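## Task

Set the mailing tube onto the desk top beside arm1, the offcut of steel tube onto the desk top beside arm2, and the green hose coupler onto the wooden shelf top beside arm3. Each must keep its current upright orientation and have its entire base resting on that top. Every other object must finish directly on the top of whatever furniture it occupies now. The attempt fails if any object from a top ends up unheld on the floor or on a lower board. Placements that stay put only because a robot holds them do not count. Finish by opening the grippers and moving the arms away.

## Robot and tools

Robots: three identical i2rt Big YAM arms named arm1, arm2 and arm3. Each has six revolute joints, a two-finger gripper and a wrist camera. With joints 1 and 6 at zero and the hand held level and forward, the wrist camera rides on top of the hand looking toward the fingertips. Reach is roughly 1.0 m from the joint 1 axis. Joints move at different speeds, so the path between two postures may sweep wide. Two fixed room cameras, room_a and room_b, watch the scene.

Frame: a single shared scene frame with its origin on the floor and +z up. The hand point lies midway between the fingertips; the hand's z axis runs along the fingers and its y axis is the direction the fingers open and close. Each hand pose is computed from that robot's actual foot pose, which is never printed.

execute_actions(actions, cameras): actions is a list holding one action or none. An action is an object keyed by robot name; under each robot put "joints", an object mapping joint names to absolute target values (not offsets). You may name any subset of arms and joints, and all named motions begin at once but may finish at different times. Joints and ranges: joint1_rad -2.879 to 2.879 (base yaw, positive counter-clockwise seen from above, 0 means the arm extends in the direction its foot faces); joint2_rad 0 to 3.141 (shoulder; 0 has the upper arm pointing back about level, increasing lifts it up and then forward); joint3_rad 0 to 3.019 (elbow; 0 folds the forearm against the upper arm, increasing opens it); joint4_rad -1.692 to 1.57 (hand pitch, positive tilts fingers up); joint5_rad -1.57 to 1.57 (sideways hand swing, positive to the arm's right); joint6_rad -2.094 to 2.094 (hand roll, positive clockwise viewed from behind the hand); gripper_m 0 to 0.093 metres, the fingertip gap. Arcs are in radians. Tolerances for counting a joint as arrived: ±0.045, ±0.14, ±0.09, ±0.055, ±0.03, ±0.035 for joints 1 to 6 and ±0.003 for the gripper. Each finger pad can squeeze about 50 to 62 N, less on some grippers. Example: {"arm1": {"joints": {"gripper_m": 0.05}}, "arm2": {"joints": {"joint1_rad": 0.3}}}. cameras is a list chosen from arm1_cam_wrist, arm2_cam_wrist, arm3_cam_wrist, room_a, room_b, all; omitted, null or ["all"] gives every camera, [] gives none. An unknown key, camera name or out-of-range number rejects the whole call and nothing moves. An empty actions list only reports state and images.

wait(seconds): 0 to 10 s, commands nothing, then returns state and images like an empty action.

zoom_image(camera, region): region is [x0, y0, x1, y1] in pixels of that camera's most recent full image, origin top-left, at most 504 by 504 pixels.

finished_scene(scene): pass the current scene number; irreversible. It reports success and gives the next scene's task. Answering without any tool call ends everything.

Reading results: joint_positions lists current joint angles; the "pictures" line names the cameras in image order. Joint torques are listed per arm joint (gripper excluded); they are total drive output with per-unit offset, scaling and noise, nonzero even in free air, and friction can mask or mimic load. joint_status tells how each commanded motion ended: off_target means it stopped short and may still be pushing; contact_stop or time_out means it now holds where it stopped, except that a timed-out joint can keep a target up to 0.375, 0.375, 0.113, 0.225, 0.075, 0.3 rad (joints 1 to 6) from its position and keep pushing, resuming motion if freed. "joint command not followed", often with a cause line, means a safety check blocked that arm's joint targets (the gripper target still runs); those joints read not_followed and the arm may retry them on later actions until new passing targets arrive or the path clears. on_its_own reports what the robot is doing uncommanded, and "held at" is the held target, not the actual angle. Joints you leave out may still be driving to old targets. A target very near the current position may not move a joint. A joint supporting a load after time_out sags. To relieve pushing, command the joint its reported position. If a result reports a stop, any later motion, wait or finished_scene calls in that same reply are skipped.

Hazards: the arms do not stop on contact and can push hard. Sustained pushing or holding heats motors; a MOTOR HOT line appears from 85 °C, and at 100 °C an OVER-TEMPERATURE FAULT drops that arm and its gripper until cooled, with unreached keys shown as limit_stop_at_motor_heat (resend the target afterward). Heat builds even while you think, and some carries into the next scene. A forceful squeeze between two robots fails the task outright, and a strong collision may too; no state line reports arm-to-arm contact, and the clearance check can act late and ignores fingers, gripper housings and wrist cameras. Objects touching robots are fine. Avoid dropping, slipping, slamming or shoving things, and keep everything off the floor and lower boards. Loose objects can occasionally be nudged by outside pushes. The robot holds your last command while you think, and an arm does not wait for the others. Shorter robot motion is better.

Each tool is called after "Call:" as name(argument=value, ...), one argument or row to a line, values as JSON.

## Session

Call:
execute_actions(
  actions=[],
)

Scene clock: 0.00 s.
Joint torques (N m, as the arm reports them, + toward a larger angle): no reading
arm1.joint_positions: joint1_rad=-0.319 joint2_rad=+0.339 joint3_rad=+1.347 joint4_rad=-1.377 joint5_rad=+0.025 joint6_rad=+0.079 gripper_m=+0.094
arm1.joint_status: not commanded
arm1.hand: x=-0.0817 y=-0.1687 z=+1.5336 quat_wxyz=(-0.204, +0.749, -0.347, -0.527) (m; scene frame)
arm2.joint_positions: joint1_rad=-0.884 joint2_rad=+0.491 joint3_rad=+1.365 joint4_rad=-1.461 joint5_rad=-0.025 joint6_rad=+0.302 gripper_m=+0.094
arm2.joint_status: not commanded
arm2.hand: x=+1.4561 y=+0.4142 z=+1.3597 quat_wxyz=(-0.378, +0.282, -0.837, -0.277) (m; scene frame)
arm3.joint_positions: joint1_rad=-0.463 joint2_rad=+0.573 joint3_rad=+1.656 joint4_rad=-1.224 joint5_rad=-0.102 joint6_rad=+0.640 gripper_m=+0.094
arm3.joint_status: not commanded
arm3.hand: x=-1.3179 y=+0.1364 z=+1.6328 quat_wxyz=(-0.367, +0.237, -0.714, -0.547) (m; scene frame)
pictures: arm1_cam_wrist, arm2_cam_wrist, arm3_cam_wrist, room_a, room_b
Images, in order (width x height): arm1_cam_wrist 504x504, arm2_cam_wrist 504x504, arm3_cam_wrist 504x504, room_a 504x504, room_b 504x504.

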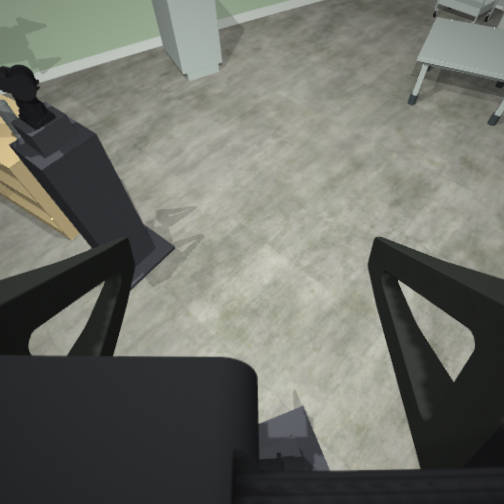

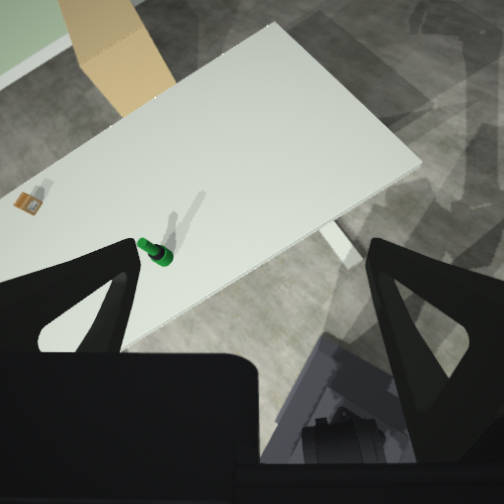

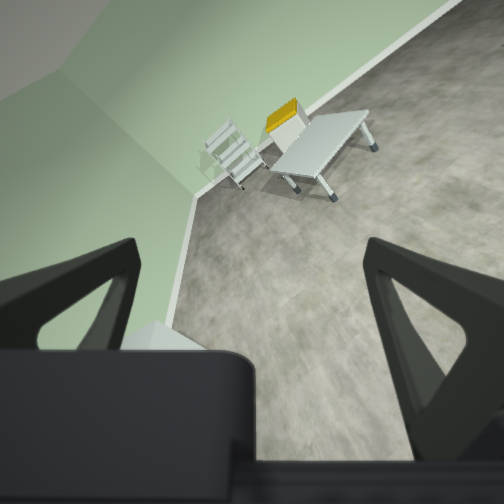

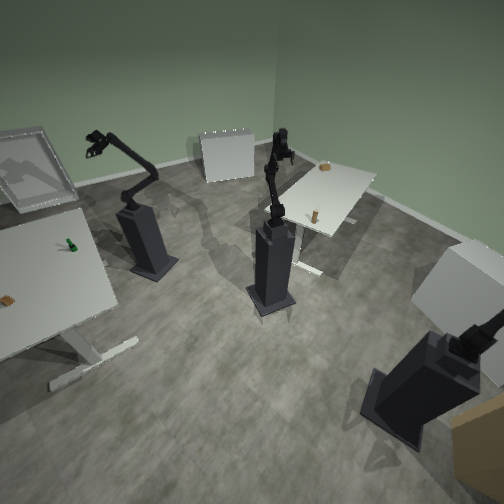

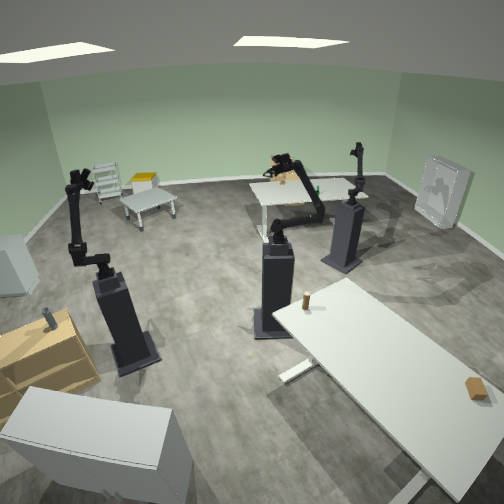

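Call:
execute_actions(
  actions=[
    {"arm2":{"joints":{"joint1_rad":-0.3,"joint2_rad":1.3,"joint3_rad":1.3,"joint4_rad":-1.05,"joint5_rad":0,"joint6_rad":0}},"arm3":{"joints":{"joint1_rad":1.6,"joint2_rad":1.3,"joint3_rad":1.2,"joint4_rad":-0.95,"joint5_rad":0,"joint6_rad":0}},"arm1":{"joints":{"joint1_rad":-2.33,"joint2_rad":2.17,"joint3_rad":1.07,"joint4_rad":1.21,"joint5_rad":0,"joint6_rad":0}}},
  ],
)

Call:
zoom_image(
  camera="room_a",
  region=[30, 200, 130, 300],
)

Call:
zoom_image(
  camera="room_b",
  region=[0, 270, 120, 390],
)

Scene clock: 2.47 s.
Joint torques (N m, as the arm reports them, + toward a larger angle): arm1=[ -0.89 -17.3    5.45   2.76   0.01  -0.15] | arm2=[  0.77 -10.24   9.66   1.28  -0.12  -0.23] | arm3=[ 0.03 -9.64 11.06  1.64 -0.05 -0.08]
arm1.joint_positions: joint1_rad=-2.339 joint2_rad=+2.182 joint3_rad=+1.071 joint4_rad=+1.185 joint5_rad=+0.001 joint6_rad=+0.014 gripper_m=+0.095
arm1.joint_status: all done
arm1.hand: x=+0.6704 y=-0.0144 z=+1.0596 quat_wxyz=(-0.723, +0.112, -0.669, -0.132) (m; scene frame)
arm2.joint_positions: joint1_rad=-0.298 joint2_rad=+1.301 joint3_rad=+1.294 joint4_rad=-1.060 joint5_rad=+0.001 joint6_rad=+0.009 gripper_m=+0.094
arm2.joint_status: all done
arm2.hand: x=+1.3835 y=+0.7592 z=+1.1252 quat_wxyz=(-0.177, +0.666, -0.706, -0.168) (m; scene frame)
arm3.joint_positions: joint1_rad=+1.600 joint2_rad=+1.311 joint3_rad=+1.165 joint4_rad=-0.953 joint5_rad=+0.001 joint6_rad=+0.013 gripper_m=+0.094
arm3.joint_status: all done
arm3.hand: x=-1.8391 y=-0.0729 z=+1.1756 quat_wxyz=(+0.010, +0.971, +0.053, -0.234) (m; scene frame)
pictures: arm1_cam_wrist, arm2_cam_wrist, arm3_cam_wrist, room_a, room_b
Images, in order (width x height): arm1_cam_wrist 504x504, arm2_cam_wrist 504x504, arm3_cam_wrist 504x504, room_a 504x504, room_b 504x504.

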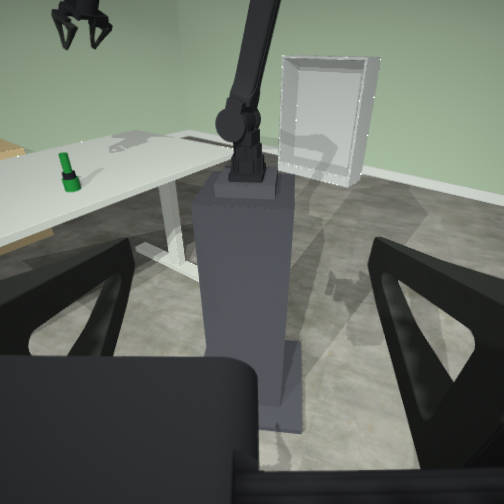

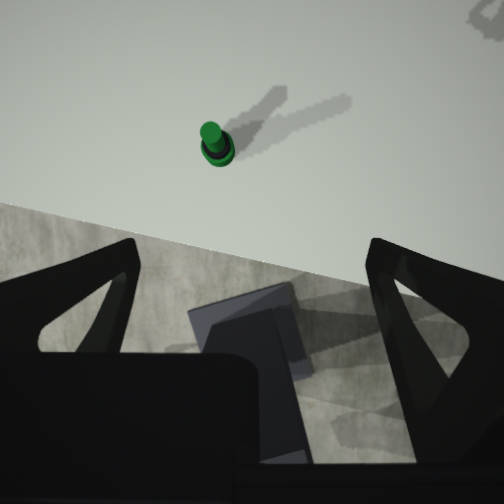

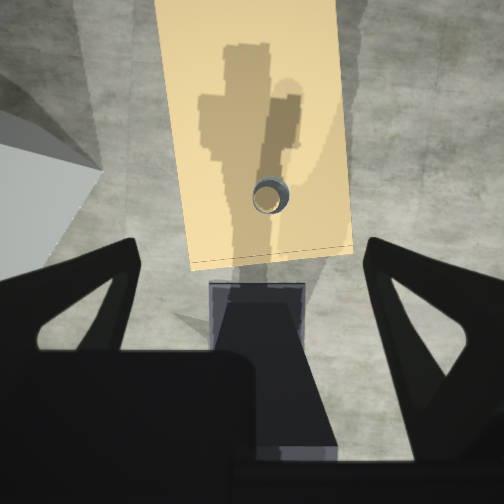

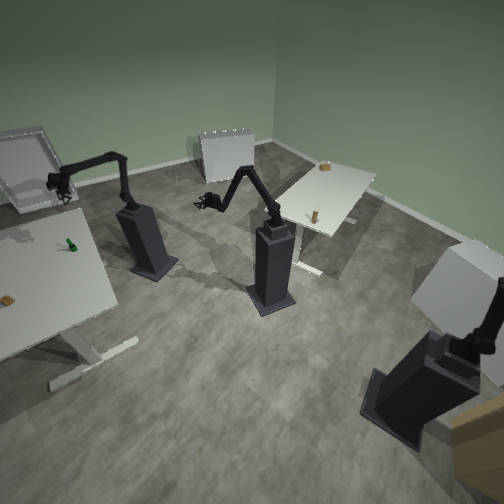

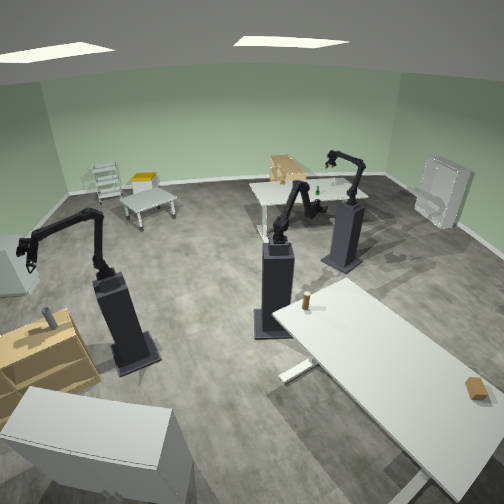

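Region (30, 200, 130, 300) of room_a's 504x504 image, scaled by 5.040, with more detail than that image has.

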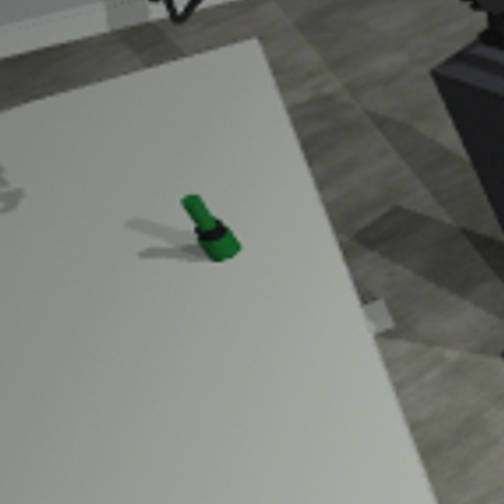

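Region (0, 270, 120, 390) of room_b's 504x504 image, scaled by 4.200, with more detail than that image has.

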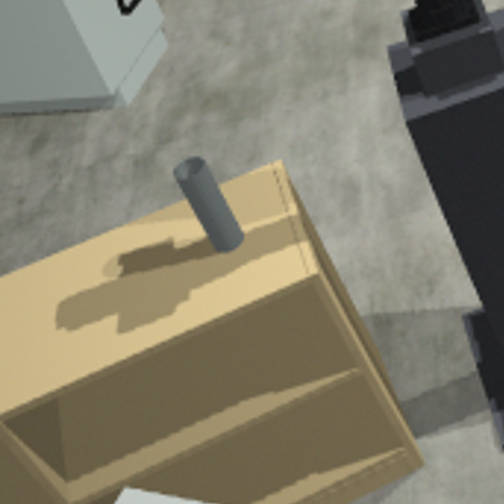

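Call:
execute_actions(
  actions=[
    {"arm2":{"joints":{"joint1_rad":-0.206,"joint2_rad":1.72,"joint3_rad":1.275,"joint4_rad":-0.6}},"arm3":{"joints":{"joint1_rad":1.535,"joint2_rad":1.795,"joint3_rad":0.853,"joint4_rad":-0.095}}},
  ],
  cameras=["arm2_cam_wrist","arm3_cam_wrist"],
)

Scene clock: 4.23 s.
Joint torques (N m, as the arm reports them, + toward a larger angle): arm1=[ -2.11 -17.51   5.29   2.61  -0.03  -0.2 ] | arm2=[  0.66 -16.52   9.03   1.27  -0.11  -0.23] | arm3=[ -0.35 -11.65   7.22   2.21  -0.05  -0.05]
arm1.joint_positions: joint1_rad=-2.339 joint2_rad=+2.182 joint3_rad=+1.071 joint4_rad=+1.185 joint5_rad=+0.001 joint6_rad=+0.014 gripper_m=+0.095
arm1.joint_status: not commanded
arm1.hand: x=+0.6704 y=-0.0144 z=+1.0596 quat_wxyz=(-0.723, +0.112, -0.669, -0.132) (m; scene frame)
arm2.joint_positions: joint1_rad=-0.201 joint2_rad=+1.728 joint3_rad=+1.266 joint4_rad=-0.611 joint5_rad=+0.001 joint6_rad=+0.008 gripper_m=+0.094
arm2.joint_status: all done
arm2.hand: x=+1.3310 y=+0.8772 z=+0.9354 quat_wxyz=(-0.166, +0.700, -0.673, -0.174) (m; scene frame)
arm3.joint_positions: joint1_rad=+1.536 joint2_rad=+1.798 joint3_rad=+0.828 joint4_rad=-0.110 joint5_rad=+0.001 joint6_rad=+0.013 gripper_m=+0.094
arm3.joint_status: all done
arm3.hand: x=-1.8672 y=-0.0408 z=+0.8884 quat_wxyz=(+0.003, +0.970, +0.022, -0.243) (m; scene frame)
pictures: arm2_cam_wrist, arm3_cam_wrist
Images, in order (width x height): arm2_cam_wrist 504x504, arm3_cam_wrist 504x504.

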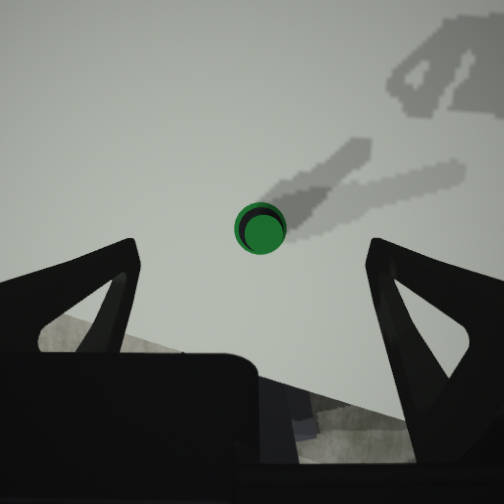

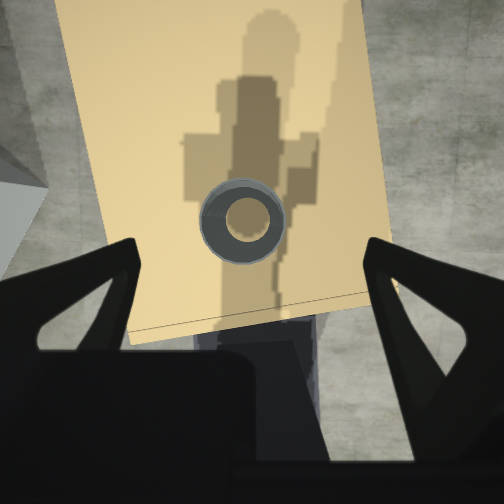

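Call:
execute_actions(
  actions=[
    {"arm2":{"joints":{"joint1_rad":-0.225,"joint2_rad":1.945,"joint3_rad":1.145,"joint4_rad":-0.235}},"arm3":{"joints":{"joint1_rad":-1.84,"joint2_rad":1.51,"joint3_rad":1.57,"joint4_rad":-1.08}}},
  ],
  cameras=["arm2_cam_wrist","arm1_cam_wrist"],
)

Scene clock: 7.27 s.
Joint torques (N m, as the arm reports them, + toward a larger angle): arm1=[ -1.04 -17.51   5.54   2.77   0.    -0.19] | arm2=[  0.31 -17.22   7.46   1.34  -0.1   -0.24] | arm3=[  0.61 -11.5   11.66   1.09  -0.06  -0.09]
arm1.joint_positions: joint1_rad=-2.339 joint2_rad=+2.182 joint3_rad=+1.071 joint4_rad=+1.185 joint5_rad=+0.001 joint6_rad=+0.014 gripper_m=+0.095
arm1.joint_status: not commanded
arm1.hand: x=+0.6704 y=-0.0144 z=+1.0596 quat_wxyz=(-0.723, +0.112, -0.669, -0.132) (m; scene frame)
arm2.joint_positions: joint1_rad=-0.218 joint2_rad=+1.953 joint3_rad=+1.134 joint4_rad=-0.246 joint5_rad=+0.001 joint6_rad=+0.008 gripper_m=+0.094
arm2.joint_status: all done
arm2.hand: x=+1.3416 y=+0.8744 z=+0.7907 quat_wxyz=(-0.170, +0.693, -0.678, -0.175) (m; scene frame)
arm3.joint_positions: joint1_rad=-1.844 joint2_rad=+1.505 joint3_rad=+1.530 joint4_rad=-1.068 joint5_rad=+0.000 joint6_rad=+0.012 gripper_m=+0.094
arm3.joint_status: all done
arm3.hand: x=-0.8014 y=-0.1216 z=+1.2433 quat_wxyz=(-0.259, -0.095, -0.961, +0.018) (m; scene frame)
pictures: arm1_cam_wrist, arm2_cam_wrist
Images, in order (width x height): arm1_cam_wrist 504x504, arm2_cam_wrist 504x504.

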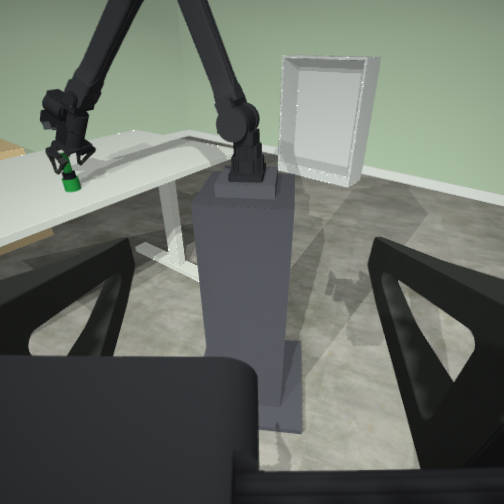

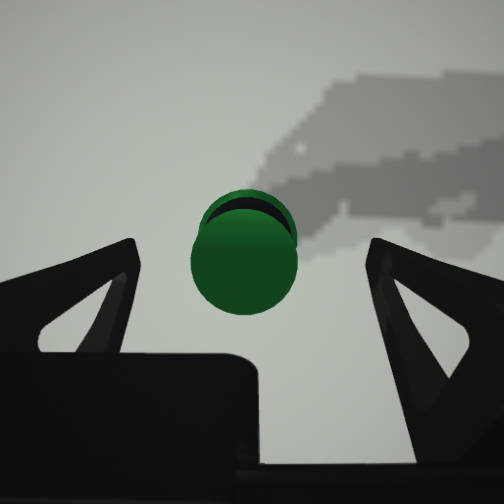

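Call:
execute_actions(
  actions=[
    {"arm2":{"joints":{"gripper_m":0}}},
  ],
  cameras=["arm2_cam_wrist"],
)

Scene clock: 8.10 s.
Joint torques (N m, as the arm reports them, + toward a larger angle): arm1=[ -1.14 -17.22   5.49   2.88  -0.01  -0.17] | arm2=[  0.61 -17.18   7.52   1.3   -0.08  -0.23] | arm3=[  0.38 -11.54  11.62   1.02  -0.06  -0.04]
arm1.joint_positions: joint1_rad=-2.339 joint2_rad=+2.182 joint3_rad=+1.071 joint4_rad=+1.185 joint5_rad=+0.001 joint6_rad=+0.014 gripper_m=+0.095
arm1.joint_status: not commanded
arm1.hand: x=+0.6704 y=-0.0144 z=+1.0596 quat_wxyz=(-0.723, +0.112, -0.669, -0.132) (m; scene frame)
arm2.joint_positions: joint1_rad=-0.218 joint2_rad=+1.953 joint3_rad=+1.134 joint4_rad=-0.246 joint5_rad=+0.000 joint6_rad=+0.007 gripper_m=+0.025
arm2.joint_status: gripper_m off_target (ended at +0.025, target +0.000)
arm2.hand: x=+1.3415 y=+0.8745 z=+0.7907 quat_wxyz=(-0.170, +0.693, -0.678, -0.176) (m; scene frame)
arm3.joint_positions: joint1_rad=-1.844 joint2_rad=+1.505 joint3_rad=+1.530 joint4_rad=-1.068 joint5_rad=+0.000 joint6_rad=+0.012 gripper_m=+0.094
arm3.joint_status: not commanded
arm3.hand: x=-0.8014 y=-0.1216 z=+1.2433 quat_wxyz=(-0.259, -0.095, -0.961, +0.018) (m; scene frame)
pictures: arm2_cam_wrist
Images, in order (width x height): arm2_cam_wrist 504x504.

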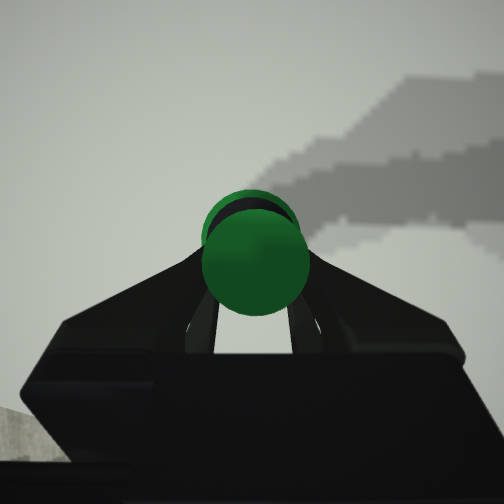

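Call:
execute_actions(
  actions=[
    {"arm2":{"joints":{"joint2_rad":1.72,"joint3_rad":1.335,"joint4_rad":-0.67}}},
  ],
  cameras=[],
)

Call:
execute_actions(
  actions=[
    {"arm2":{"joints":{"joint1_rad":1.705,"joint2_rad":1.73,"joint3_rad":1.75,"joint4_rad":-1.045}}},
  ],
  cameras=["arm2_cam_wrist","arm1_cam_wrist"],
)

Scene clock: 9.50 s.
Joint torques (N m, as the arm reports them, + toward a larger angle): arm1=[ -1.12 -16.77   5.38   2.72  -0.01  -0.18] | arm2=[  0.42 -14.34   9.82   0.77  -0.07  -0.22] | arm3=[  0.39 -11.38  11.73   1.07  -0.03  -0.07]
arm1.joint_positions: joint1_rad=-2.339 joint2_rad=+2.182 joint3_rad=+1.071 joint4_rad=+1.185 joint5_rad=+0.001 joint6_rad=+0.014 gripper_m=+0.095
arm1.joint_status: not commanded
arm1.hand: x=+0.6704 y=-0.0144 z=+1.0596 quat_wxyz=(-0.723, +0.112, -0.669, -0.132) (m; scene frame)
arm2.joint_positions: joint1_rad=-0.218 joint2_rad=+1.700 joint3_rad=+1.319 joint4_rad=-0.666 joint5_rad=+0.000 joint6_rad=+0.007 gripper_m=+0.025
arm2.joint_status: all done
arm2.hand: x=+1.3410 y=+0.8860 z=+0.9703 quat_wxyz=(-0.176, +0.692, -0.676, -0.182) (m; scene frame)
arm3.joint_positions: joint1_rad=-1.844 joint2_rad=+1.505 joint3_rad=+1.530 joint4_rad=-1.068 joint5_rad=+0.000 joint6_rad=+0.012 gripper_m=+0.094
arm3.joint_status: not commanded
arm3.hand: x=-0.8014 y=-0.1216 z=+1.2433 quat_wxyz=(-0.259, -0.095, -0.961, +0.018) (m; scene frame)
pictures: none
No camera images: the call's "cameras" was empty. Leave "cameras" out to get every camera's image.

Scene clock: 11.70 s.
Joint torques (N m, as the arm reports them, + toward a larger angle): arm1=[ -1.21 -17.18   5.51   2.73   0.    -0.19] | arm2=[  0.46 -16.85  11.49   0.76  -0.01  -0.22] | arm3=[  0.05 -11.2   11.59   1.13  -0.07  -0.06]
arm1.joint_positions: joint1_rad=-2.339 joint2_rad=+2.182 joint3_rad=+1.071 joint4_rad=+1.185 joint5_rad=+0.001 joint6_rad=+0.014 gripper_m=+0.095
arm1.joint_status: not commanded
arm1.hand: x=+0.6704 y=-0.0144 z=+1.0596 quat_wxyz=(-0.723, +0.112, -0.669, -0.132) (m; scene frame)
arm2.joint_positions: joint1_rad=+1.713 joint2_rad=+1.733 joint3_rad=+1.719 joint4_rad=-1.040 joint5_rad=-0.002 joint6_rad=+0.007 gripper_m=+0.025
arm2.joint_status: all done
arm2.hand: x=+0.7540 y=+0.0239 z=+1.1120 quat_wxyz=(+0.057, +0.949, +0.183, -0.251) (m; scene frame)
arm3.joint_positions: joint1_rad=-1.844 joint2_rad=+1.505 joint3_rad=+1.530 joint4_rad=-1.068 joint5_rad=+0.000 joint6_rad=+0.012 gripper_m=+0.094
arm3.joint_status: not commanded
arm3.hand: x=-0.8014 y=-0.1216 z=+1.2433 quat_wxyz=(-0.259, -0.095, -0.961, +0.018) (m; scene frame)
pictures: arm1_cam_wrist, arm2_cam_wrist
Images, in order (width x height): arm1_cam_wrist 504x504, arm2_cam_wrist 504x504.

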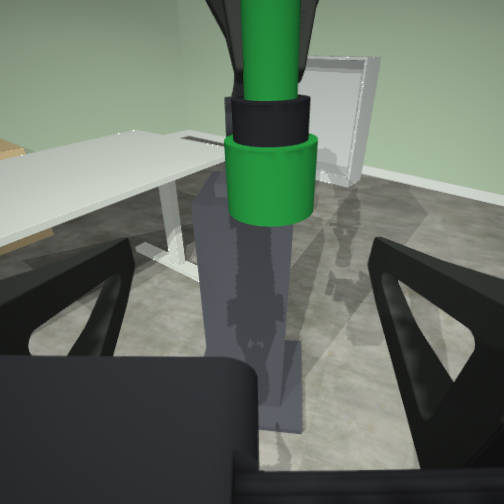

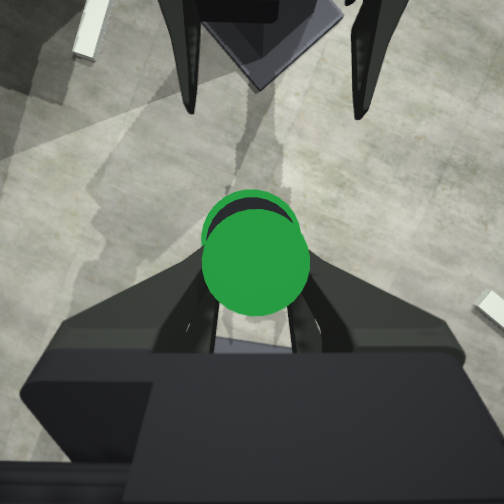

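Call:
execute_actions(
  actions=[
    {"arm1":{"joints":{"joint1_rad":-2.36,"joint2_rad":2.31,"joint3_rad":1.47,"joint4_rad":0.955}}},
  ],
  cameras=["arm2_cam_wrist","arm1_cam_wrist"],
)

Scene clock: 13.13 s.
Joint torques (N m, as the arm reports them, + toward a larger angle): arm1=[ -2.87 -21.31  10.56   1.63  -0.02  -0.15] | arm2=[  0.59 -16.87  11.4    0.77  -0.01  -0.23] | arm3=[  0.57 -11.36  11.61   0.99  -0.04  -0.06]
arm1.joint_positions: joint1_rad=-2.353 joint2_rad=+2.326 joint3_rad=+1.434 joint4_rad=+0.963 joint5_rad=+0.001 joint6_rad=+0.014 gripper_m=+0.095
arm1.joint_status: all done
arm1.hand: x=+0.7743 y=+0.0103 z=+1.0616 quat_wxyz=(-0.722, +0.107, -0.672, -0.126) (m; scene frame)
arm2.joint_positions: joint1_rad=+1.713 joint2_rad=+1.733 joint3_rad=+1.719 joint4_rad=-1.040 joint5_rad=-0.002 joint6_rad=+0.007 gripper_m=+0.025
arm2.joint_status: not commanded
arm2.hand: x=+0.7540 y=+0.0239 z=+1.1120 quat_wxyz=(+0.057, +0.949, +0.183, -0.251) (m; scene frame)
arm3.joint_positions: joint1_rad=-1.844 joint2_rad=+1.505 joint3_rad=+1.530 joint4_rad=-1.068 joint5_rad=+0.000 joint6_rad=+0.012 gripper_m=+0.094
arm3.joint_status: not commanded
arm3.hand: x=-0.8014 y=-0.1216 z=+1.2433 quat_wxyz=(-0.259, -0.095, -0.961, +0.018) (m; scene frame)
pictures: arm1_cam_wrist, arm2_cam_wrist
Images, in order (width x height): arm1_cam_wrist 504x504, arm2_cam_wrist 504x504.

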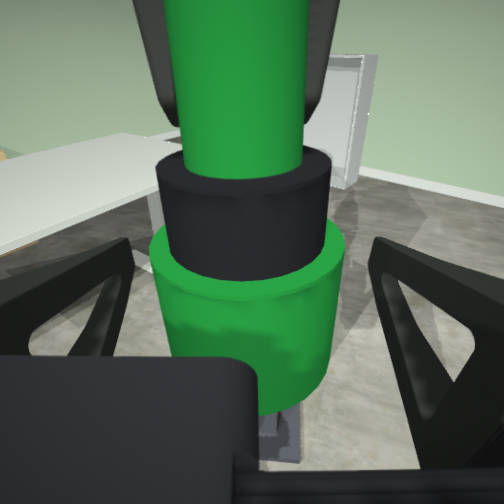

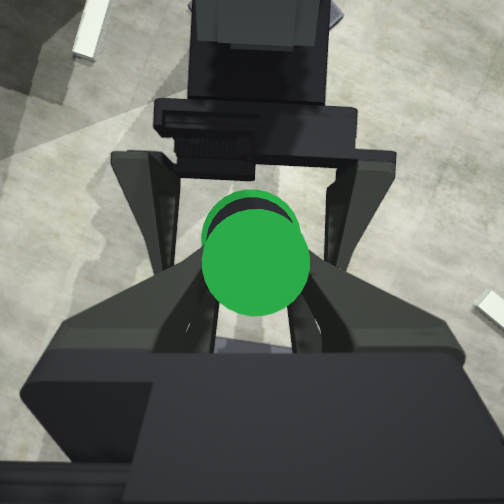

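Call:
execute_actions(
  actions=[
    {"arm1":{"joints":{"joint1_rad":-2.35,"gripper_m":0}}},
  ],
  cameras=["arm1_cam_wrist"],
)

Scene clock: 13.93 s.
Joint torques (N m, as the arm reports them, + toward a larger angle): arm1=[ -1.51 -20.86  10.54   1.5    0.04  -0.16] | arm2=[  0.52 -16.79  11.44   0.71  -0.01  -0.22] | arm3=[ -0.26 -11.43  11.57   0.99  -0.07  -0.05]
arm1.joint_positions: joint1_rad=-2.353 joint2_rad=+2.326 joint3_rad=+1.434 joint4_rad=+0.963 joint5_rad=-0.001 joint6_rad=+0.011 gripper_m=+0.047
arm1.joint_status: gripper_m off_target (ended at +0.047, target +0.000); the others done
arm1.hand: x=+0.7741 y=+0.0109 z=+1.0616 quat_wxyz=(-0.722, +0.109, -0.671, -0.126) (m; scene frame)
arm2.joint_positions: joint1_rad=+1.713 joint2_rad=+1.733 joint3_rad=+1.719 joint4_rad=-1.040 joint5_rad=-0.002 joint6_rad=+0.006 gripper_m=+0.025
arm2.joint_status: not commanded
arm2.hand: x=+0.7541 y=+0.0238 z=+1.1120 quat_wxyz=(+0.057, +0.949, +0.183, -0.251) (m; scene frame)
arm3.joint_positions: joint1_rad=-1.844 joint2_rad=+1.505 joint3_rad=+1.530 joint4_rad=-1.068 joint5_rad=+0.000 joint6_rad=+0.012 gripper_m=+0.094
arm3.joint_status: not commanded
arm3.hand: x=-0.8014 y=-0.1216 z=+1.2433 quat_wxyz=(-0.259, -0.095, -0.961, +0.018) (m; scene frame)
pictures: arm1_cam_wrist
Images, in order (width x height): arm1_cam_wrist 504x504.

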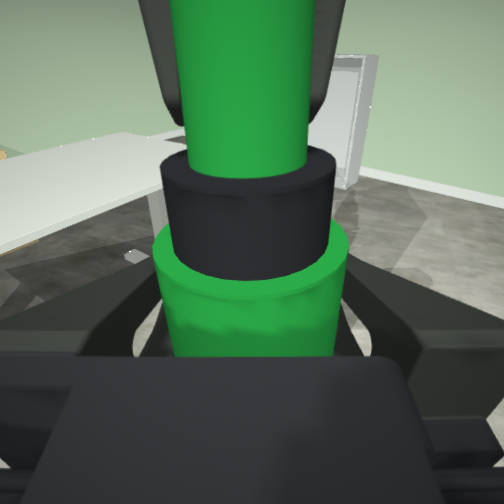

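Call:
execute_actions(
  actions=[
    {"arm2":{"joints":{"gripper_m":0.093}}},
  ],
  cameras=[],
)

Call:
execute_actions(
  actions=[
    {"arm2":{"joints":{"joint2_rad":1.45}}},
  ],
  cameras=[],
)

Call:
execute_actions(
  actions=[
    {"arm1":{"joints":{"joint1_rad":0.278}},"arm2":{"joints":{"joint2_rad":1.0}}},
  ],
  cameras=["arm3_cam_wrist"],
)

Scene clock: 14.77 s.
Joint torques (N m, as the arm reports them, + toward a larger angle): arm1=[ -1.92 -20.21  10.54   1.66   0.03  -0.15] | arm2=[  0.9  -16.47  11.44   0.74   0.    -0.21] | arm3=[  0.56 -11.01  11.58   1.05  -0.02  -0.02]
arm1.joint_positions: joint1_rad=-2.353 joint2_rad=+2.326 joint3_rad=+1.434 joint4_rad=+0.958 joint5_rad=-0.001 joint6_rad=+0.011 gripper_m=+0.047
arm1.joint_status: not commanded
arm1.hand: x=+0.7742 y=+0.0109 z=+1.0602 quat_wxyz=(-0.720, +0.109, -0.674, -0.126) (m; scene frame)
arm2.joint_positions: joint1_rad=+1.713 joint2_rad=+1.733 joint3_rad=+1.719 joint4_rad=-1.040 joint5_rad=-0.002 joint6_rad=+0.006 gripper_m=+0.093
arm2.joint_status: all done
arm2.hand: x=+0.7541 y=+0.0238 z=+1.1120 quat_wxyz=(+0.057, +0.949, +0.183, -0.251) (m; scene frame)
arm3.joint_positions: joint1_rad=-1.844 joint2_rad=+1.505 joint3_rad=+1.530 joint4_rad=-1.068 joint5_rad=+0.000 joint6_rad=+0.012 gripper_m=+0.094
arm3.joint_status: not commanded
arm3.hand: x=-0.8014 y=-0.1216 z=+1.2433 quat_wxyz=(-0.259, -0.095, -0.961, +0.018) (m; scene frame)
pictures: none
No camera images: the call's "cameras" was empty. Leave "cameras" out to get every camera's image.

Scene clock: 16.17 s.
Joint torques (N m, as the arm reports them, + toward a larger angle): arm1=[ -1.81 -20.51  10.6    1.88   0.06  -0.12] | arm2=[  0.63 -10.58  10.08   1.08   0.    -0.21] | arm3=[  0.51 -11.14  11.61   1.05  -0.07  -0.04]
arm1.joint_positions: joint1_rad=-2.353 joint2_rad=+2.326 joint3_rad=+1.434 joint4_rad=+0.958 joint5_rad=-0.001 joint6_rad=+0.011 gripper_m=+0.047
arm1.joint_status: not commanded
arm1.hand: x=+0.7742 y=+0.0109 z=+1.0602 quat_wxyz=(-0.720, +0.109, -0.674, -0.126) (m; scene frame)
arm2.joint_positions: joint1_rad=+1.713 joint2_rad=+1.432 joint3_rad=+1.737 joint4_rad=-1.040 joint5_rad=-0.002 joint6_rad=+0.006 gripper_m=+0.093
arm2.joint_status: all done
arm2.hand: x=+0.8185 y=+0.0528 z=+1.3023 quat_wxyz=(+0.086, +0.897, +0.172, -0.398) (m; scene frame)
arm3.joint_positions: joint1_rad=-1.844 joint2_rad=+1.505 joint3_rad=+1.530 joint4_rad=-1.068 joint5_rad=+0.000 joint6_rad=+0.012 gripper_m=+0.094
arm3.joint_status: not commanded
arm3.hand: x=-0.8014 y=-0.1216 z=+1.2433 quat_wxyz=(-0.259, -0.095, -0.961, +0.018) (m; scene frame)
pictures: none
No camera images: the call's "cameras" was empty. Leave "cameras" out to get every camera's image.

Scene clock: 18.80 s.
Joint torques (N m, as the arm reports them, + toward a larger angle): arm1=[ -2.26 -20.44   9.64   1.69   0.12  -0.11] | arm2=[ 0.31 -3.94  7.64  1.36  0.   -0.21] | arm3=[  0.22 -11.02  11.59   1.13  -0.05  -0.09]
arm1.joint_positions: joint1_rad=+0.280 joint2_rad=+2.326 joint3_rad=+1.443 joint4_rad=+0.953 joint5_rad=-0.002 joint6_rad=+0.011 gripper_m=+0.047
arm1.joint_status: all done
arm1.hand: x=-0.8034 y=-0.1113 z=+1.0582 quat_wxyz=(-0.060, +0.680, -0.062, -0.728) (m; scene frame)
arm2.joint_positions: joint1_rad=+1.713 joint2_rad=+1.007 joint3_rad=+1.750 joint4_rad=-1.040 joint5_rad=-0.002 joint6_rad=+0.006 gripper_m=+0.093
arm2.joint_status: all done
arm2.hand: x=+0.9944 y=+0.1279 z=+1.5105 quat_wxyz=(+0.123, +0.789, +0.150, -0.584) (m; scene frame)
arm3.joint_positions: joint1_rad=-1.844 joint2_rad=+1.505 joint3_rad=+1.530 joint4_rad=-1.068 joint5_rad=+0.000 joint6_rad=+0.012 gripper_m=+0.094
arm3.joint_status: not commanded
arm3.hand: x=-0.8014 y=-0.1216 z=+1.2433 quat_wxyz=(-0.259, -0.095, -0.961, +0.018) (m; scene frame)
pictures: arm3_cam_wrist
Images, in order (width x height): arm3_cam_wrist 504x504.

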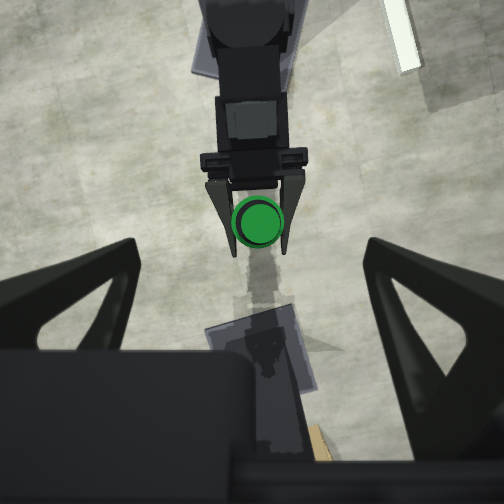

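Call:
execute_actions(
  actions=[
    {"arm3":{"joints":{"joint1_rad":-1.862,"joint2_rad":1.59,"joint3_rad":1.305,"joint4_rad":-0.74}}},
  ],
  cameras=["arm1_cam_wrist","arm3_cam_wrist"],
)

Scene clock: 20.00 s.
Joint torques (N m, as the arm reports them, + toward a larger angle): arm1=[ -2.   -20.07   9.71   1.94   0.16  -0.16] | arm2=[ 0.33 -4.01  7.65  1.32  0.01 -0.22] | arm3=[ -0.56 -13.16   9.52   2.21  -0.06  -0.07]
arm1.joint_positions: joint1_rad=+0.280 joint2_rad=+2.326 joint3_rad=+1.443 joint4_rad=+0.953 joint5_rad=-0.002 joint6_rad=+0.011 gripper_m=+0.047
arm1.joint_status: not commanded
arm1.hand: x=-0.8034 y=-0.1113 z=+1.0582 quat_wxyz=(-0.060, +0.680, -0.062, -0.728) (m; scene frame)
arm2.joint_positions: joint1_rad=+1.713 joint2_rad=+1.007 joint3_rad=+1.750 joint4_rad=-1.040 joint5_rad=-0.002 joint6_rad=+0.006 gripper_m=+0.093
arm2.joint_status: not commanded
arm2.hand: x=+0.9944 y=+0.1279 z=+1.5105 quat_wxyz=(+0.123, +0.789, +0.150, -0.584) (m; scene frame)
arm3.joint_positions: joint1_rad=-1.851 joint2_rad=+1.591 joint3_rad=+1.291 joint4_rad=-0.755 joint5_rad=+0.000 joint6_rad=+0.012 gripper_m=+0.094
arm3.joint_status: all done
arm3.hand: x=-0.7897 y=-0.1269 z=+1.1141 quat_wxyz=(-0.252, -0.099, -0.962, +0.018) (m; scene frame)
pictures: arm1_cam_wrist, arm3_cam_wrist
Images, in order (width x height): arm1_cam_wrist 504x504, arm3_cam_wrist 504x504.

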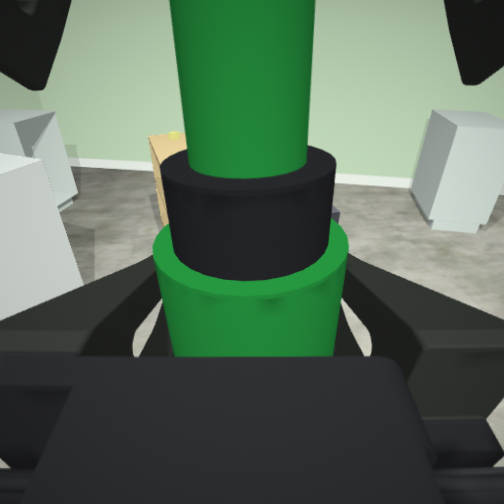

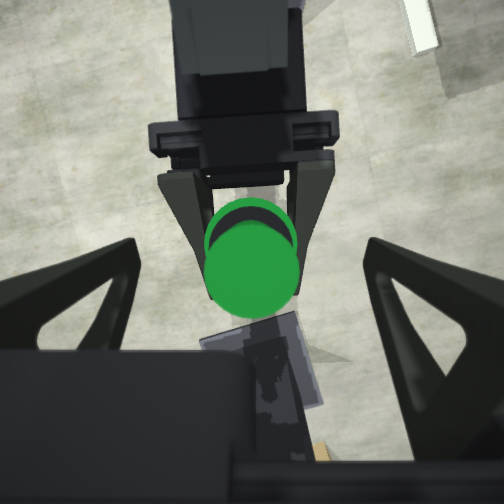

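Call:
execute_actions(
  actions=[
    {"arm3":{"joints":{"gripper_m":0}}},
  ],
  cameras=["arm3_cam_wrist"],
)

Scene clock: 20.83 s.
Joint torques (N m, as the arm reports them, + toward a larger angle): arm1=[ -1.84 -20.88   9.67   1.93   0.13  -0.14] | arm2=[ 0.39 -3.88  7.62  1.35  0.   -0.22] | arm3=[ -0.46 -12.92   9.62   2.2    0.    -0.06]
arm1.joint_positions: joint1_rad=+0.280 joint2_rad=+2.326 joint3_rad=+1.443 joint4_rad=+0.953 joint5_rad=-0.002 joint6_rad=+0.011 gripper_m=+0.047
arm1.joint_status: not commanded
arm1.hand: x=-0.8034 y=-0.1112 z=+1.0581 quat_wxyz=(-0.061, +0.680, -0.062, -0.728) (m; scene frame)
arm2.joint_positions: joint1_rad=+1.713 joint2_rad=+1.007 joint3_rad=+1.750 joint4_rad=-1.040 joint5_rad=-0.002 joint6_rad=+0.006 gripper_m=+0.093
arm2.joint_status: not commanded
arm2.hand: x=+0.9944 y=+0.1279 z=+1.5105 quat_wxyz=(+0.123, +0.789, +0.150, -0.584) (m; scene frame)
arm3.joint_positions: joint1_rad=-1.851 joint2_rad=+1.591 joint3_rad=+1.291 joint4_rad=-0.755 joint5_rad=-0.001 joint6_rad=+0.012 gripper_m=+0.026
arm3.joint_status: gripper_m off_target (ended at +0.026, target +0.000)
arm3.hand: x=-0.7896 y=-0.1266 z=+1.1142 quat_wxyz=(-0.252, -0.099, -0.962, +0.018) (m; scene frame)
pictures: arm3_cam_wrist
Images, in order (width x height): arm3_cam_wrist 504x504.

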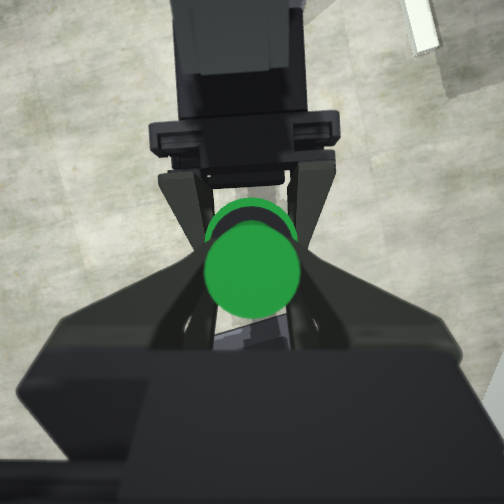

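Call:
execute_actions(
  actions=[
    {"arm1":{"joints":{"gripper_m":0.093}}},
  ],
  cameras=[],
)

Call:
execute_actions(
  actions=[
    {"arm1":{"joints":{"joint2_rad":2.17,"joint3_rad":1.0,"joint4_rad":1.26}}},
  ],
  cameras=[],
)

Call:
execute_actions(
  actions=[
    {"arm3":{"joints":{"joint1_rad":1.58,"joint2_rad":1.75,"joint3_rad":1.49,"joint4_rad":-0.76}}},
  ],
  cameras=[],
)

Call:
execute_actions(
  actions=[
    {"arm3":{"joints":{"joint2_rad":2.035,"joint3_rad":1.49,"joint4_rad":-0.46}}},
  ],
  cameras=["arm3_cam_wrist","room_b"],
)

Scene clock: 21.87 s.
Joint torques (N m, as the arm reports them, + toward a larger angle): arm1=[ -2.01 -21.59   9.65   1.99   0.1   -0.17] | arm2=[ 0.42 -4.01  7.63  1.33  0.   -0.22] | arm3=[ -0.49 -12.89   9.68   2.07   0.    -0.03]
arm1.joint_positions: joint1_rad=+0.280 joint2_rad=+2.326 joint3_rad=+1.443 joint4_rad=+0.953 joint5_rad=-0.002 joint6_rad=+0.011 gripper_m=+0.093
arm1.joint_status: all done
arm1.hand: x=-0.8034 y=-0.1112 z=+1.0581 quat_wxyz=(-0.061, +0.680, -0.062, -0.728) (m; scene frame)
arm2.joint_positions: joint1_rad=+1.713 joint2_rad=+1.007 joint3_rad=+1.750 joint4_rad=-1.040 joint5_rad=-0.002 joint6_rad=+0.006 gripper_m=+0.093
arm2.joint_status: not commanded
arm2.hand: x=+0.9944 y=+0.1279 z=+1.5105 quat_wxyz=(+0.123, +0.789, +0.150, -0.584) (m; scene frame)
arm3.joint_positions: joint1_rad=-1.851 joint2_rad=+1.591 joint3_rad=+1.291 joint4_rad=-0.755 joint5_rad=-0.001 joint6_rad=+0.012 gripper_m=+0.026
arm3.joint_status: not commanded
arm3.hand: x=-0.7896 y=-0.1266 z=+1.1142 quat_wxyz=(-0.252, -0.099, -0.962, +0.018) (m; scene frame)
pictures: none
No camera images: the call's "cameras" was empty. Leave "cameras" out to get every camera's image.

Scene clock: 23.13 s.
Joint torques (N m, as the arm reports them, + toward a larger angle): arm1=[ -2.13 -16.37   5.12   2.72   0.13  -0.13] | arm2=[ 0.36 -3.91  7.61  1.33  0.   -0.21] | arm3=[ -0.4  -12.76   9.67   2.07  -0.01  -0.07]
arm1.joint_positions: joint1_rad=+0.280 joint2_rad=+2.177 joint3_rad=+0.999 joint4_rad=+1.236 joint5_rad=-0.002 joint6_rad=+0.011 gripper_m=+0.093
arm1.joint_status: all done
arm1.hand: x=-0.6716 y=-0.1347 z=+1.0408 quat_wxyz=(-0.060, +0.685, -0.063, -0.724) (m; scene frame)
arm2.joint_positions: joint1_rad=+1.713 joint2_rad=+1.007 joint3_rad=+1.750 joint4_rad=-1.040 joint5_rad=-0.002 joint6_rad=+0.006 gripper_m=+0.093
arm2.joint_status: not commanded
arm2.hand: x=+0.9944 y=+0.1279 z=+1.5105 quat_wxyz=(+0.123, +0.789, +0.150, -0.584) (m; scene frame)
arm3.joint_positions: joint1_rad=-1.851 joint2_rad=+1.591 joint3_rad=+1.291 joint4_rad=-0.755 joint5_rad=-0.001 joint6_rad=+0.012 gripper_m=+0.026
arm3.joint_status: not commanded
arm3.hand: x=-0.7896 y=-0.1266 z=+1.1142 quat_wxyz=(-0.252, -0.099, -0.962, +0.018) (m; scene frame)
pictures: none
No camera images: the call's "cameras" was empty. Leave "cameras" out to get every camera's image.

Scene clock: 25.93 s.
Joint torques (N m, as the arm reports them, + toward a larger angle): arm1=[ -2.21 -16.51   5.12   2.78   0.05  -0.14] | arm2=[ 0.43 -3.98  7.64  1.36 -0.01 -0.22] | arm3=[ -0.81 -15.31  11.37   1.44   0.02  -0.07]
arm1.joint_positions: joint1_rad=+0.280 joint2_rad=+2.177 joint3_rad=+0.999 joint4_rad=+1.236 joint5_rad=-0.002 joint6_rad=+0.011 gripper_m=+0.093
arm1.joint_status: not commanded
arm1.hand: x=-0.6716 y=-0.1347 z=+1.0408 quat_wxyz=(-0.060, +0.685, -0.063, -0.724) (m; scene frame)
arm2.joint_positions: joint1_rad=+1.713 joint2_rad=+1.007 joint3_rad=+1.750 joint4_rad=-1.040 joint5_rad=-0.002 joint6_rad=+0.006 gripper_m=+0.093
arm2.joint_status: not commanded
arm2.hand: x=+0.9944 y=+0.1279 z=+1.5105 quat_wxyz=(+0.123, +0.789, +0.150, -0.584) (m; scene frame)
arm3.joint_positions: joint1_rad=+1.589 joint2_rad=+1.753 joint3_rad=+1.452 joint4_rad=-0.757 joint5_rad=-0.001 joint6_rad=+0.012 gripper_m=+0.026
arm3.joint_status: all done
arm3.hand: x=-2.0015 y=-0.0848 z=+1.0995 quat_wxyz=(+0.011, +0.966, +0.048, -0.254) (m; scene frame)
pictures: none
No camera images: the call's "cameras" was empty. Leave "cameras" out to get every camera's image.

Scene clock: 27.23 s.
Joint torques (N m, as the arm reports them, + toward a larger angle): arm1=[ -2.05 -16.39   5.13   2.77   0.05  -0.14] | arm2=[ 0.33 -3.91  7.62  1.38 -0.01 -0.21] | arm3=[ -0.66 -18.97   9.38   2.24   0.04  -0.03]
arm1.joint_positions: joint1_rad=+0.280 joint2_rad=+2.177 joint3_rad=+0.999 joint4_rad=+1.236 joint5_rad=-0.002 joint6_rad=+0.011 gripper_m=+0.093
arm1.joint_status: not commanded
arm1.hand: x=-0.6716 y=-0.1347 z=+1.0408 quat_wxyz=(-0.060, +0.685, -0.063, -0.724) (m; scene frame)
arm2.joint_positions: joint1_rad=+1.713 joint2_rad=+1.007 joint3_rad=+1.750 joint4_rad=-1.040 joint5_rad=-0.002 joint6_rad=+0.006 gripper_m=+0.093
arm2.joint_status: not commanded
arm2.hand: x=+0.9944 y=+0.1279 z=+1.5105 quat_wxyz=(+0.123, +0.789, +0.150, -0.584) (m; scene frame)
arm3.joint_positions: joint1_rad=+1.589 joint2_rad=+2.052 joint3_rad=+1.463 joint4_rad=-0.479 joint5_rad=-0.001 joint6_rad=+0.012 gripper_m=+0.026
arm3.joint_status: all done
arm3.hand: x=-2.0521 y=-0.0887 z=+0.9431 quat_wxyz=(+0.011, +0.967, +0.048, -0.249) (m; scene frame)
pictures: arm3_cam_wrist, room_b
Images, in order (width x height): arm3_cam_wrist 504x504, room_b 504x504.

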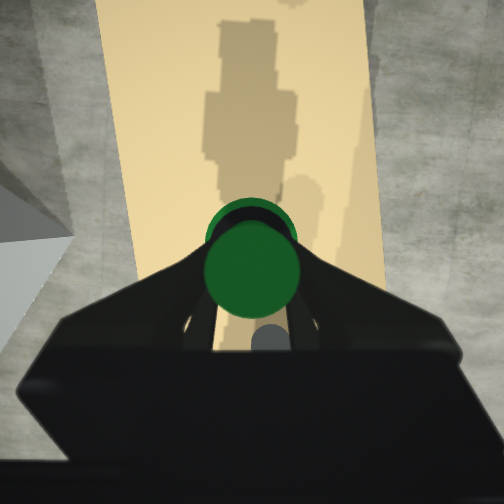

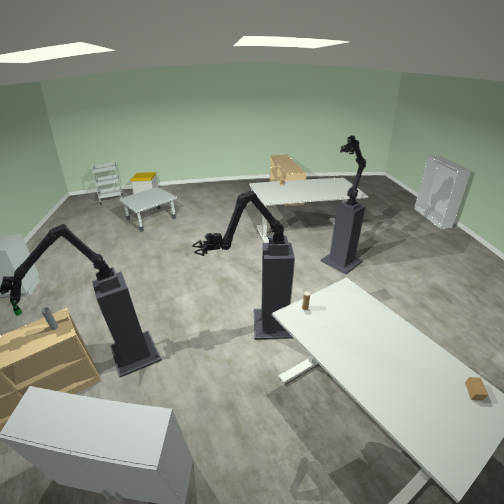

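Call:
execute_actions(
  actions=[
    {"arm3":{"joints":{"joint2_rad":2.43,"joint3_rad":1.50,"joint4_rad":-0.07}}},
  ],
  cameras=["arm3_cam_wrist","room_b"],
)

Call:
zoom_image(
  camera="room_b",
  region=[0, 280, 80, 360],
)

Scene clock: 30.63 s.
Joint torques (N m, as the arm reports them, + toward a larger angle): arm1=[ -2.03 -16.27   5.14   2.61   0.15  -0.12] | arm2=[ 0.36 -3.94  7.62  1.33 -0.01 -0.21] | arm3=[ -0.45 -19.79   7.43   2.23   0.04  -0.06]
arm1.joint_positions: joint1_rad=+0.280 joint2_rad=+2.177 joint3_rad=+0.999 joint4_rad=+1.236 joint5_rad=-0.002 joint6_rad=+0.011 gripper_m=+0.093
arm1.joint_status: not commanded
arm1.hand: x=-0.6716 y=-0.1347 z=+1.0408 quat_wxyz=(-0.060, +0.685, -0.063, -0.724) (m; scene frame)
arm2.joint_positions: joint1_rad=+1.713 joint2_rad=+1.007 joint3_rad=+1.750 joint4_rad=-1.040 joint5_rad=-0.002 joint6_rad=+0.006 gripper_m=+0.093
arm2.joint_status: not commanded
arm2.hand: x=+0.9944 y=+0.1279 z=+1.5105 quat_wxyz=(+0.123, +0.789, +0.150, -0.584) (m; scene frame)
arm3.joint_positions: joint1_rad=+1.589 joint2_rad=+2.445 joint3_rad=+1.469 joint4_rad=-0.088 joint5_rad=-0.001 joint6_rad=+0.012 gripper_m=+0.026
arm3.joint_status: all done
arm3.hand: x=-2.0488 y=-0.0862 z=+0.7264 quat_wxyz=(+0.011, +0.967, +0.048, -0.251) (m; scene frame)
pictures: arm3_cam_wrist, room_b
Images, in order (width x height): arm3_cam_wrist 504x504, room_b 504x504.

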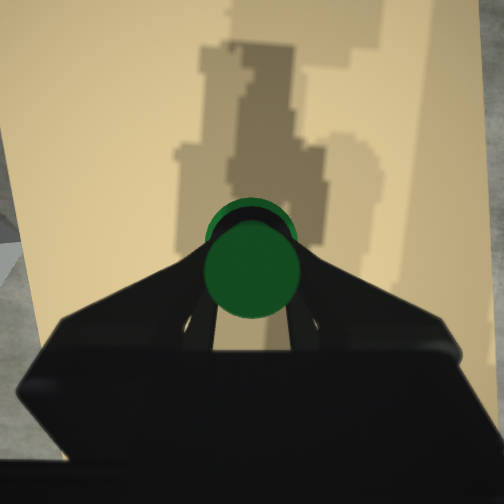

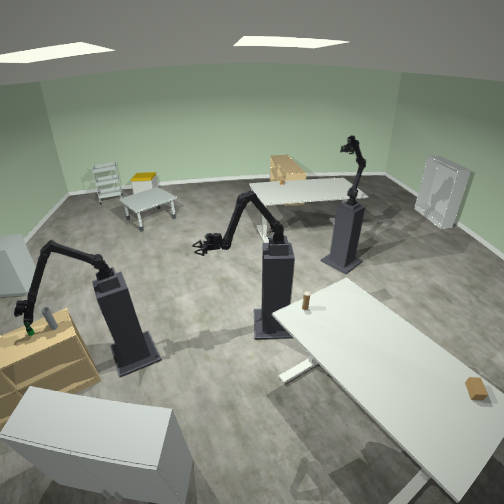

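Region (0, 280, 80, 360) of room_b's 504x504 image, scaled by 6.300, with more detail than that image has.

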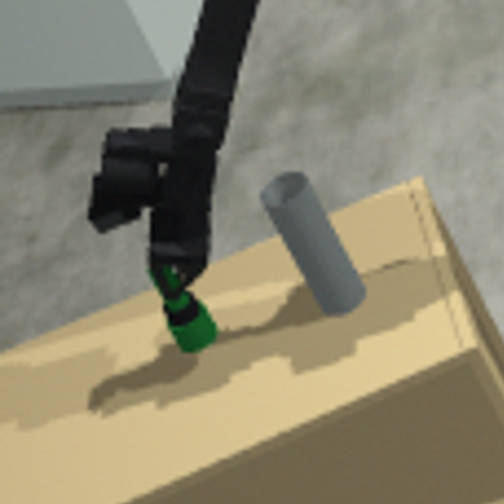

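Call:
execute_actions(
  actions=[
    {"arm3":{"joints":{"joint2_rad":2.5,"joint3_rad":1.52,"joint4_rad":-0.03}}},
  ],
  cameras=[],
)

Call:
execute_actions(
  actions=[
    {"arm3":{"joints":{"joint2_rad":2.54,"joint4_rad":0.0}}},
  ],
  cameras=["room_b"],
)

Call:
zoom_image(
  camera="room_b",
  region=[0, 280, 80, 360],
)

Scene clock: 31.73 s.
Joint torques (N m, as the arm reports them, + toward a larger angle): arm1=[ -1.77 -15.83   4.96   2.72   0.1   -0.16] | arm2=[ 0.38 -3.96  7.62  1.32  0.   -0.21] | arm3=[ -1.12 -16.94   7.47   2.32   0.03  -0.07]
arm1.joint_positions: joint1_rad=+0.280 joint2_rad=+2.177 joint3_rad=+0.999 joint4_rad=+1.236 joint5_rad=-0.002 joint6_rad=+0.011 gripper_m=+0.093
arm1.joint_status: not commanded
arm1.hand: x=-0.6716 y=-0.1347 z=+1.0408 quat_wxyz=(-0.060, +0.685, -0.063, -0.724) (m; scene frame)
arm2.joint_positions: joint1_rad=+1.713 joint2_rad=+1.007 joint3_rad=+1.750 joint4_rad=-1.040 joint5_rad=-0.002 joint6_rad=+0.006 gripper_m=+0.093
arm2.joint_status: not commanded
arm2.hand: x=+0.9944 y=+0.1279 z=+1.5105 quat_wxyz=(+0.123, +0.789, +0.150, -0.584) (m; scene frame)
arm3.joint_positions: joint1_rad=+1.589 joint2_rad=+2.473 joint3_rad=+1.487 joint4_rad=-0.048 joint5_rad=-0.001 joint6_rad=+0.012 gripper_m=+0.026
arm3.joint_status: all done
arm3.hand: x=-2.0574 y=-0.0870 z=+0.7188 quat_wxyz=(+0.012, +0.963, +0.048, -0.266) (m; scene frame)
pictures: none
No camera images: the call's "cameras" was empty. Leave "cameras" out to get every camera's image.

Scene clock: 32.53 s.
Joint torques (N m, as the arm reports them, + toward a larger angle): arm1=[ -2.11 -16.03   5.13   2.73   0.09  -0.13] | arm2=[ 0.42 -3.97  7.63  1.33 -0.01 -0.21] | arm3=[ -0.95 -16.96   7.22   2.16   0.01  -0.07]
arm1.joint_positions: joint1_rad=+0.280 joint2_rad=+2.177 joint3_rad=+0.999 joint4_rad=+1.236 joint5_rad=-0.002 joint6_rad=+0.011 gripper_m=+0.093
arm1.joint_status: not commanded
arm1.hand: x=-0.6716 y=-0.1347 z=+1.0408 quat_wxyz=(-0.060, +0.685, -0.063, -0.724) (m; scene frame)
arm2.joint_positions: joint1_rad=+1.713 joint2_rad=+1.007 joint3_rad=+1.750 joint4_rad=-1.040 joint5_rad=-0.002 joint6_rad=+0.006 gripper_m=+0.093
arm2.joint_status: not commanded
arm2.hand: x=+0.9944 y=+0.1279 z=+1.5105 quat_wxyz=(+0.123, +0.789, +0.150, -0.584) (m; scene frame)
arm3.joint_positions: joint1_rad=+1.589 joint2_rad=+2.520 joint3_rad=+1.489 joint4_rad=-0.019 joint5_rad=-0.001 joint6_rad=+0.012 gripper_m=+0.026
arm3.joint_status: all done
arm3.hand: x=-2.0475 y=-0.0857 z=+0.6913 quat_wxyz=(+0.011, +0.965, +0.048, -0.258) (m; scene frame)
pictures: room_b
Images, in order (width x height): room_b 504x504.

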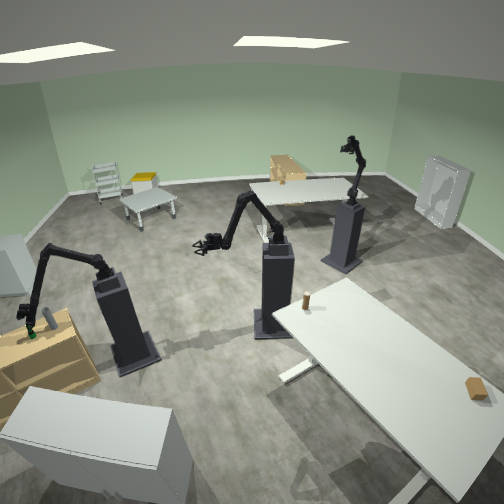

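Region (0, 280, 80, 360) of room_b's 504x504 image, scaled by 6.300, with more detail than that image has.

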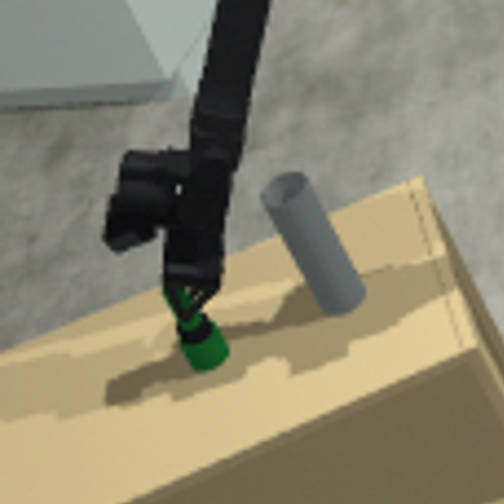

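Call:
execute_actions(
  actions=[
    {"arm3":{"joints":{"joint2_rad":2.57,"joint4_rad":0.015}}},
  ],
  cameras=[],
)

Scene clock: 33.13 s.
Joint torques (N m, as the arm reports them, + toward a larger angle): arm1=[ -2.11 -16.17   5.22   2.75   0.08  -0.18] | arm2=[ 0.37 -4.04  7.63  1.35  0.   -0.22] | arm3=[ -0.9  -16.59   7.14   2.18  -0.01  -0.08]
arm1.joint_positions: joint1_rad=+0.280 joint2_rad=+2.177 joint3_rad=+0.999 joint4_rad=+1.236 joint5_rad=-0.002 joint6_rad=+0.011 gripper_m=+0.093
arm1.joint_status: not commanded
arm1.hand: x=-0.6716 y=-0.1347 z=+1.0408 quat_wxyz=(-0.060, +0.685, -0.063, -0.724) (m; scene frame)
arm2.joint_positions: joint1_rad=+1.713 joint2_rad=+1.007 joint3_rad=+1.750 joint4_rad=-1.040 joint5_rad=-0.002 joint6_rad=+0.006 gripper_m=+0.093
arm2.joint_status: not commanded
arm2.hand: x=+0.9944 y=+0.1279 z=+1.5105 quat_wxyz=(+0.123, +0.789, +0.150, -0.584) (m; scene frame)
arm3.joint_positions: joint1_rad=+1.589 joint2_rad=+2.527 joint3_rad=+1.490 joint4_rad=-0.001 joint5_rad=-0.001 joint6_rad=+0.012 gripper_m=+0.026
arm3.joint_status: all done
arm3.hand: x=-2.0493 y=-0.0858 z=+0.6894 quat_wxyz=(+0.012, +0.963, +0.048, -0.264) (m; scene frame)
pictures: none
No camera images: the call's "cameras" was empty. Leave "cameras" out to get every camera's image.


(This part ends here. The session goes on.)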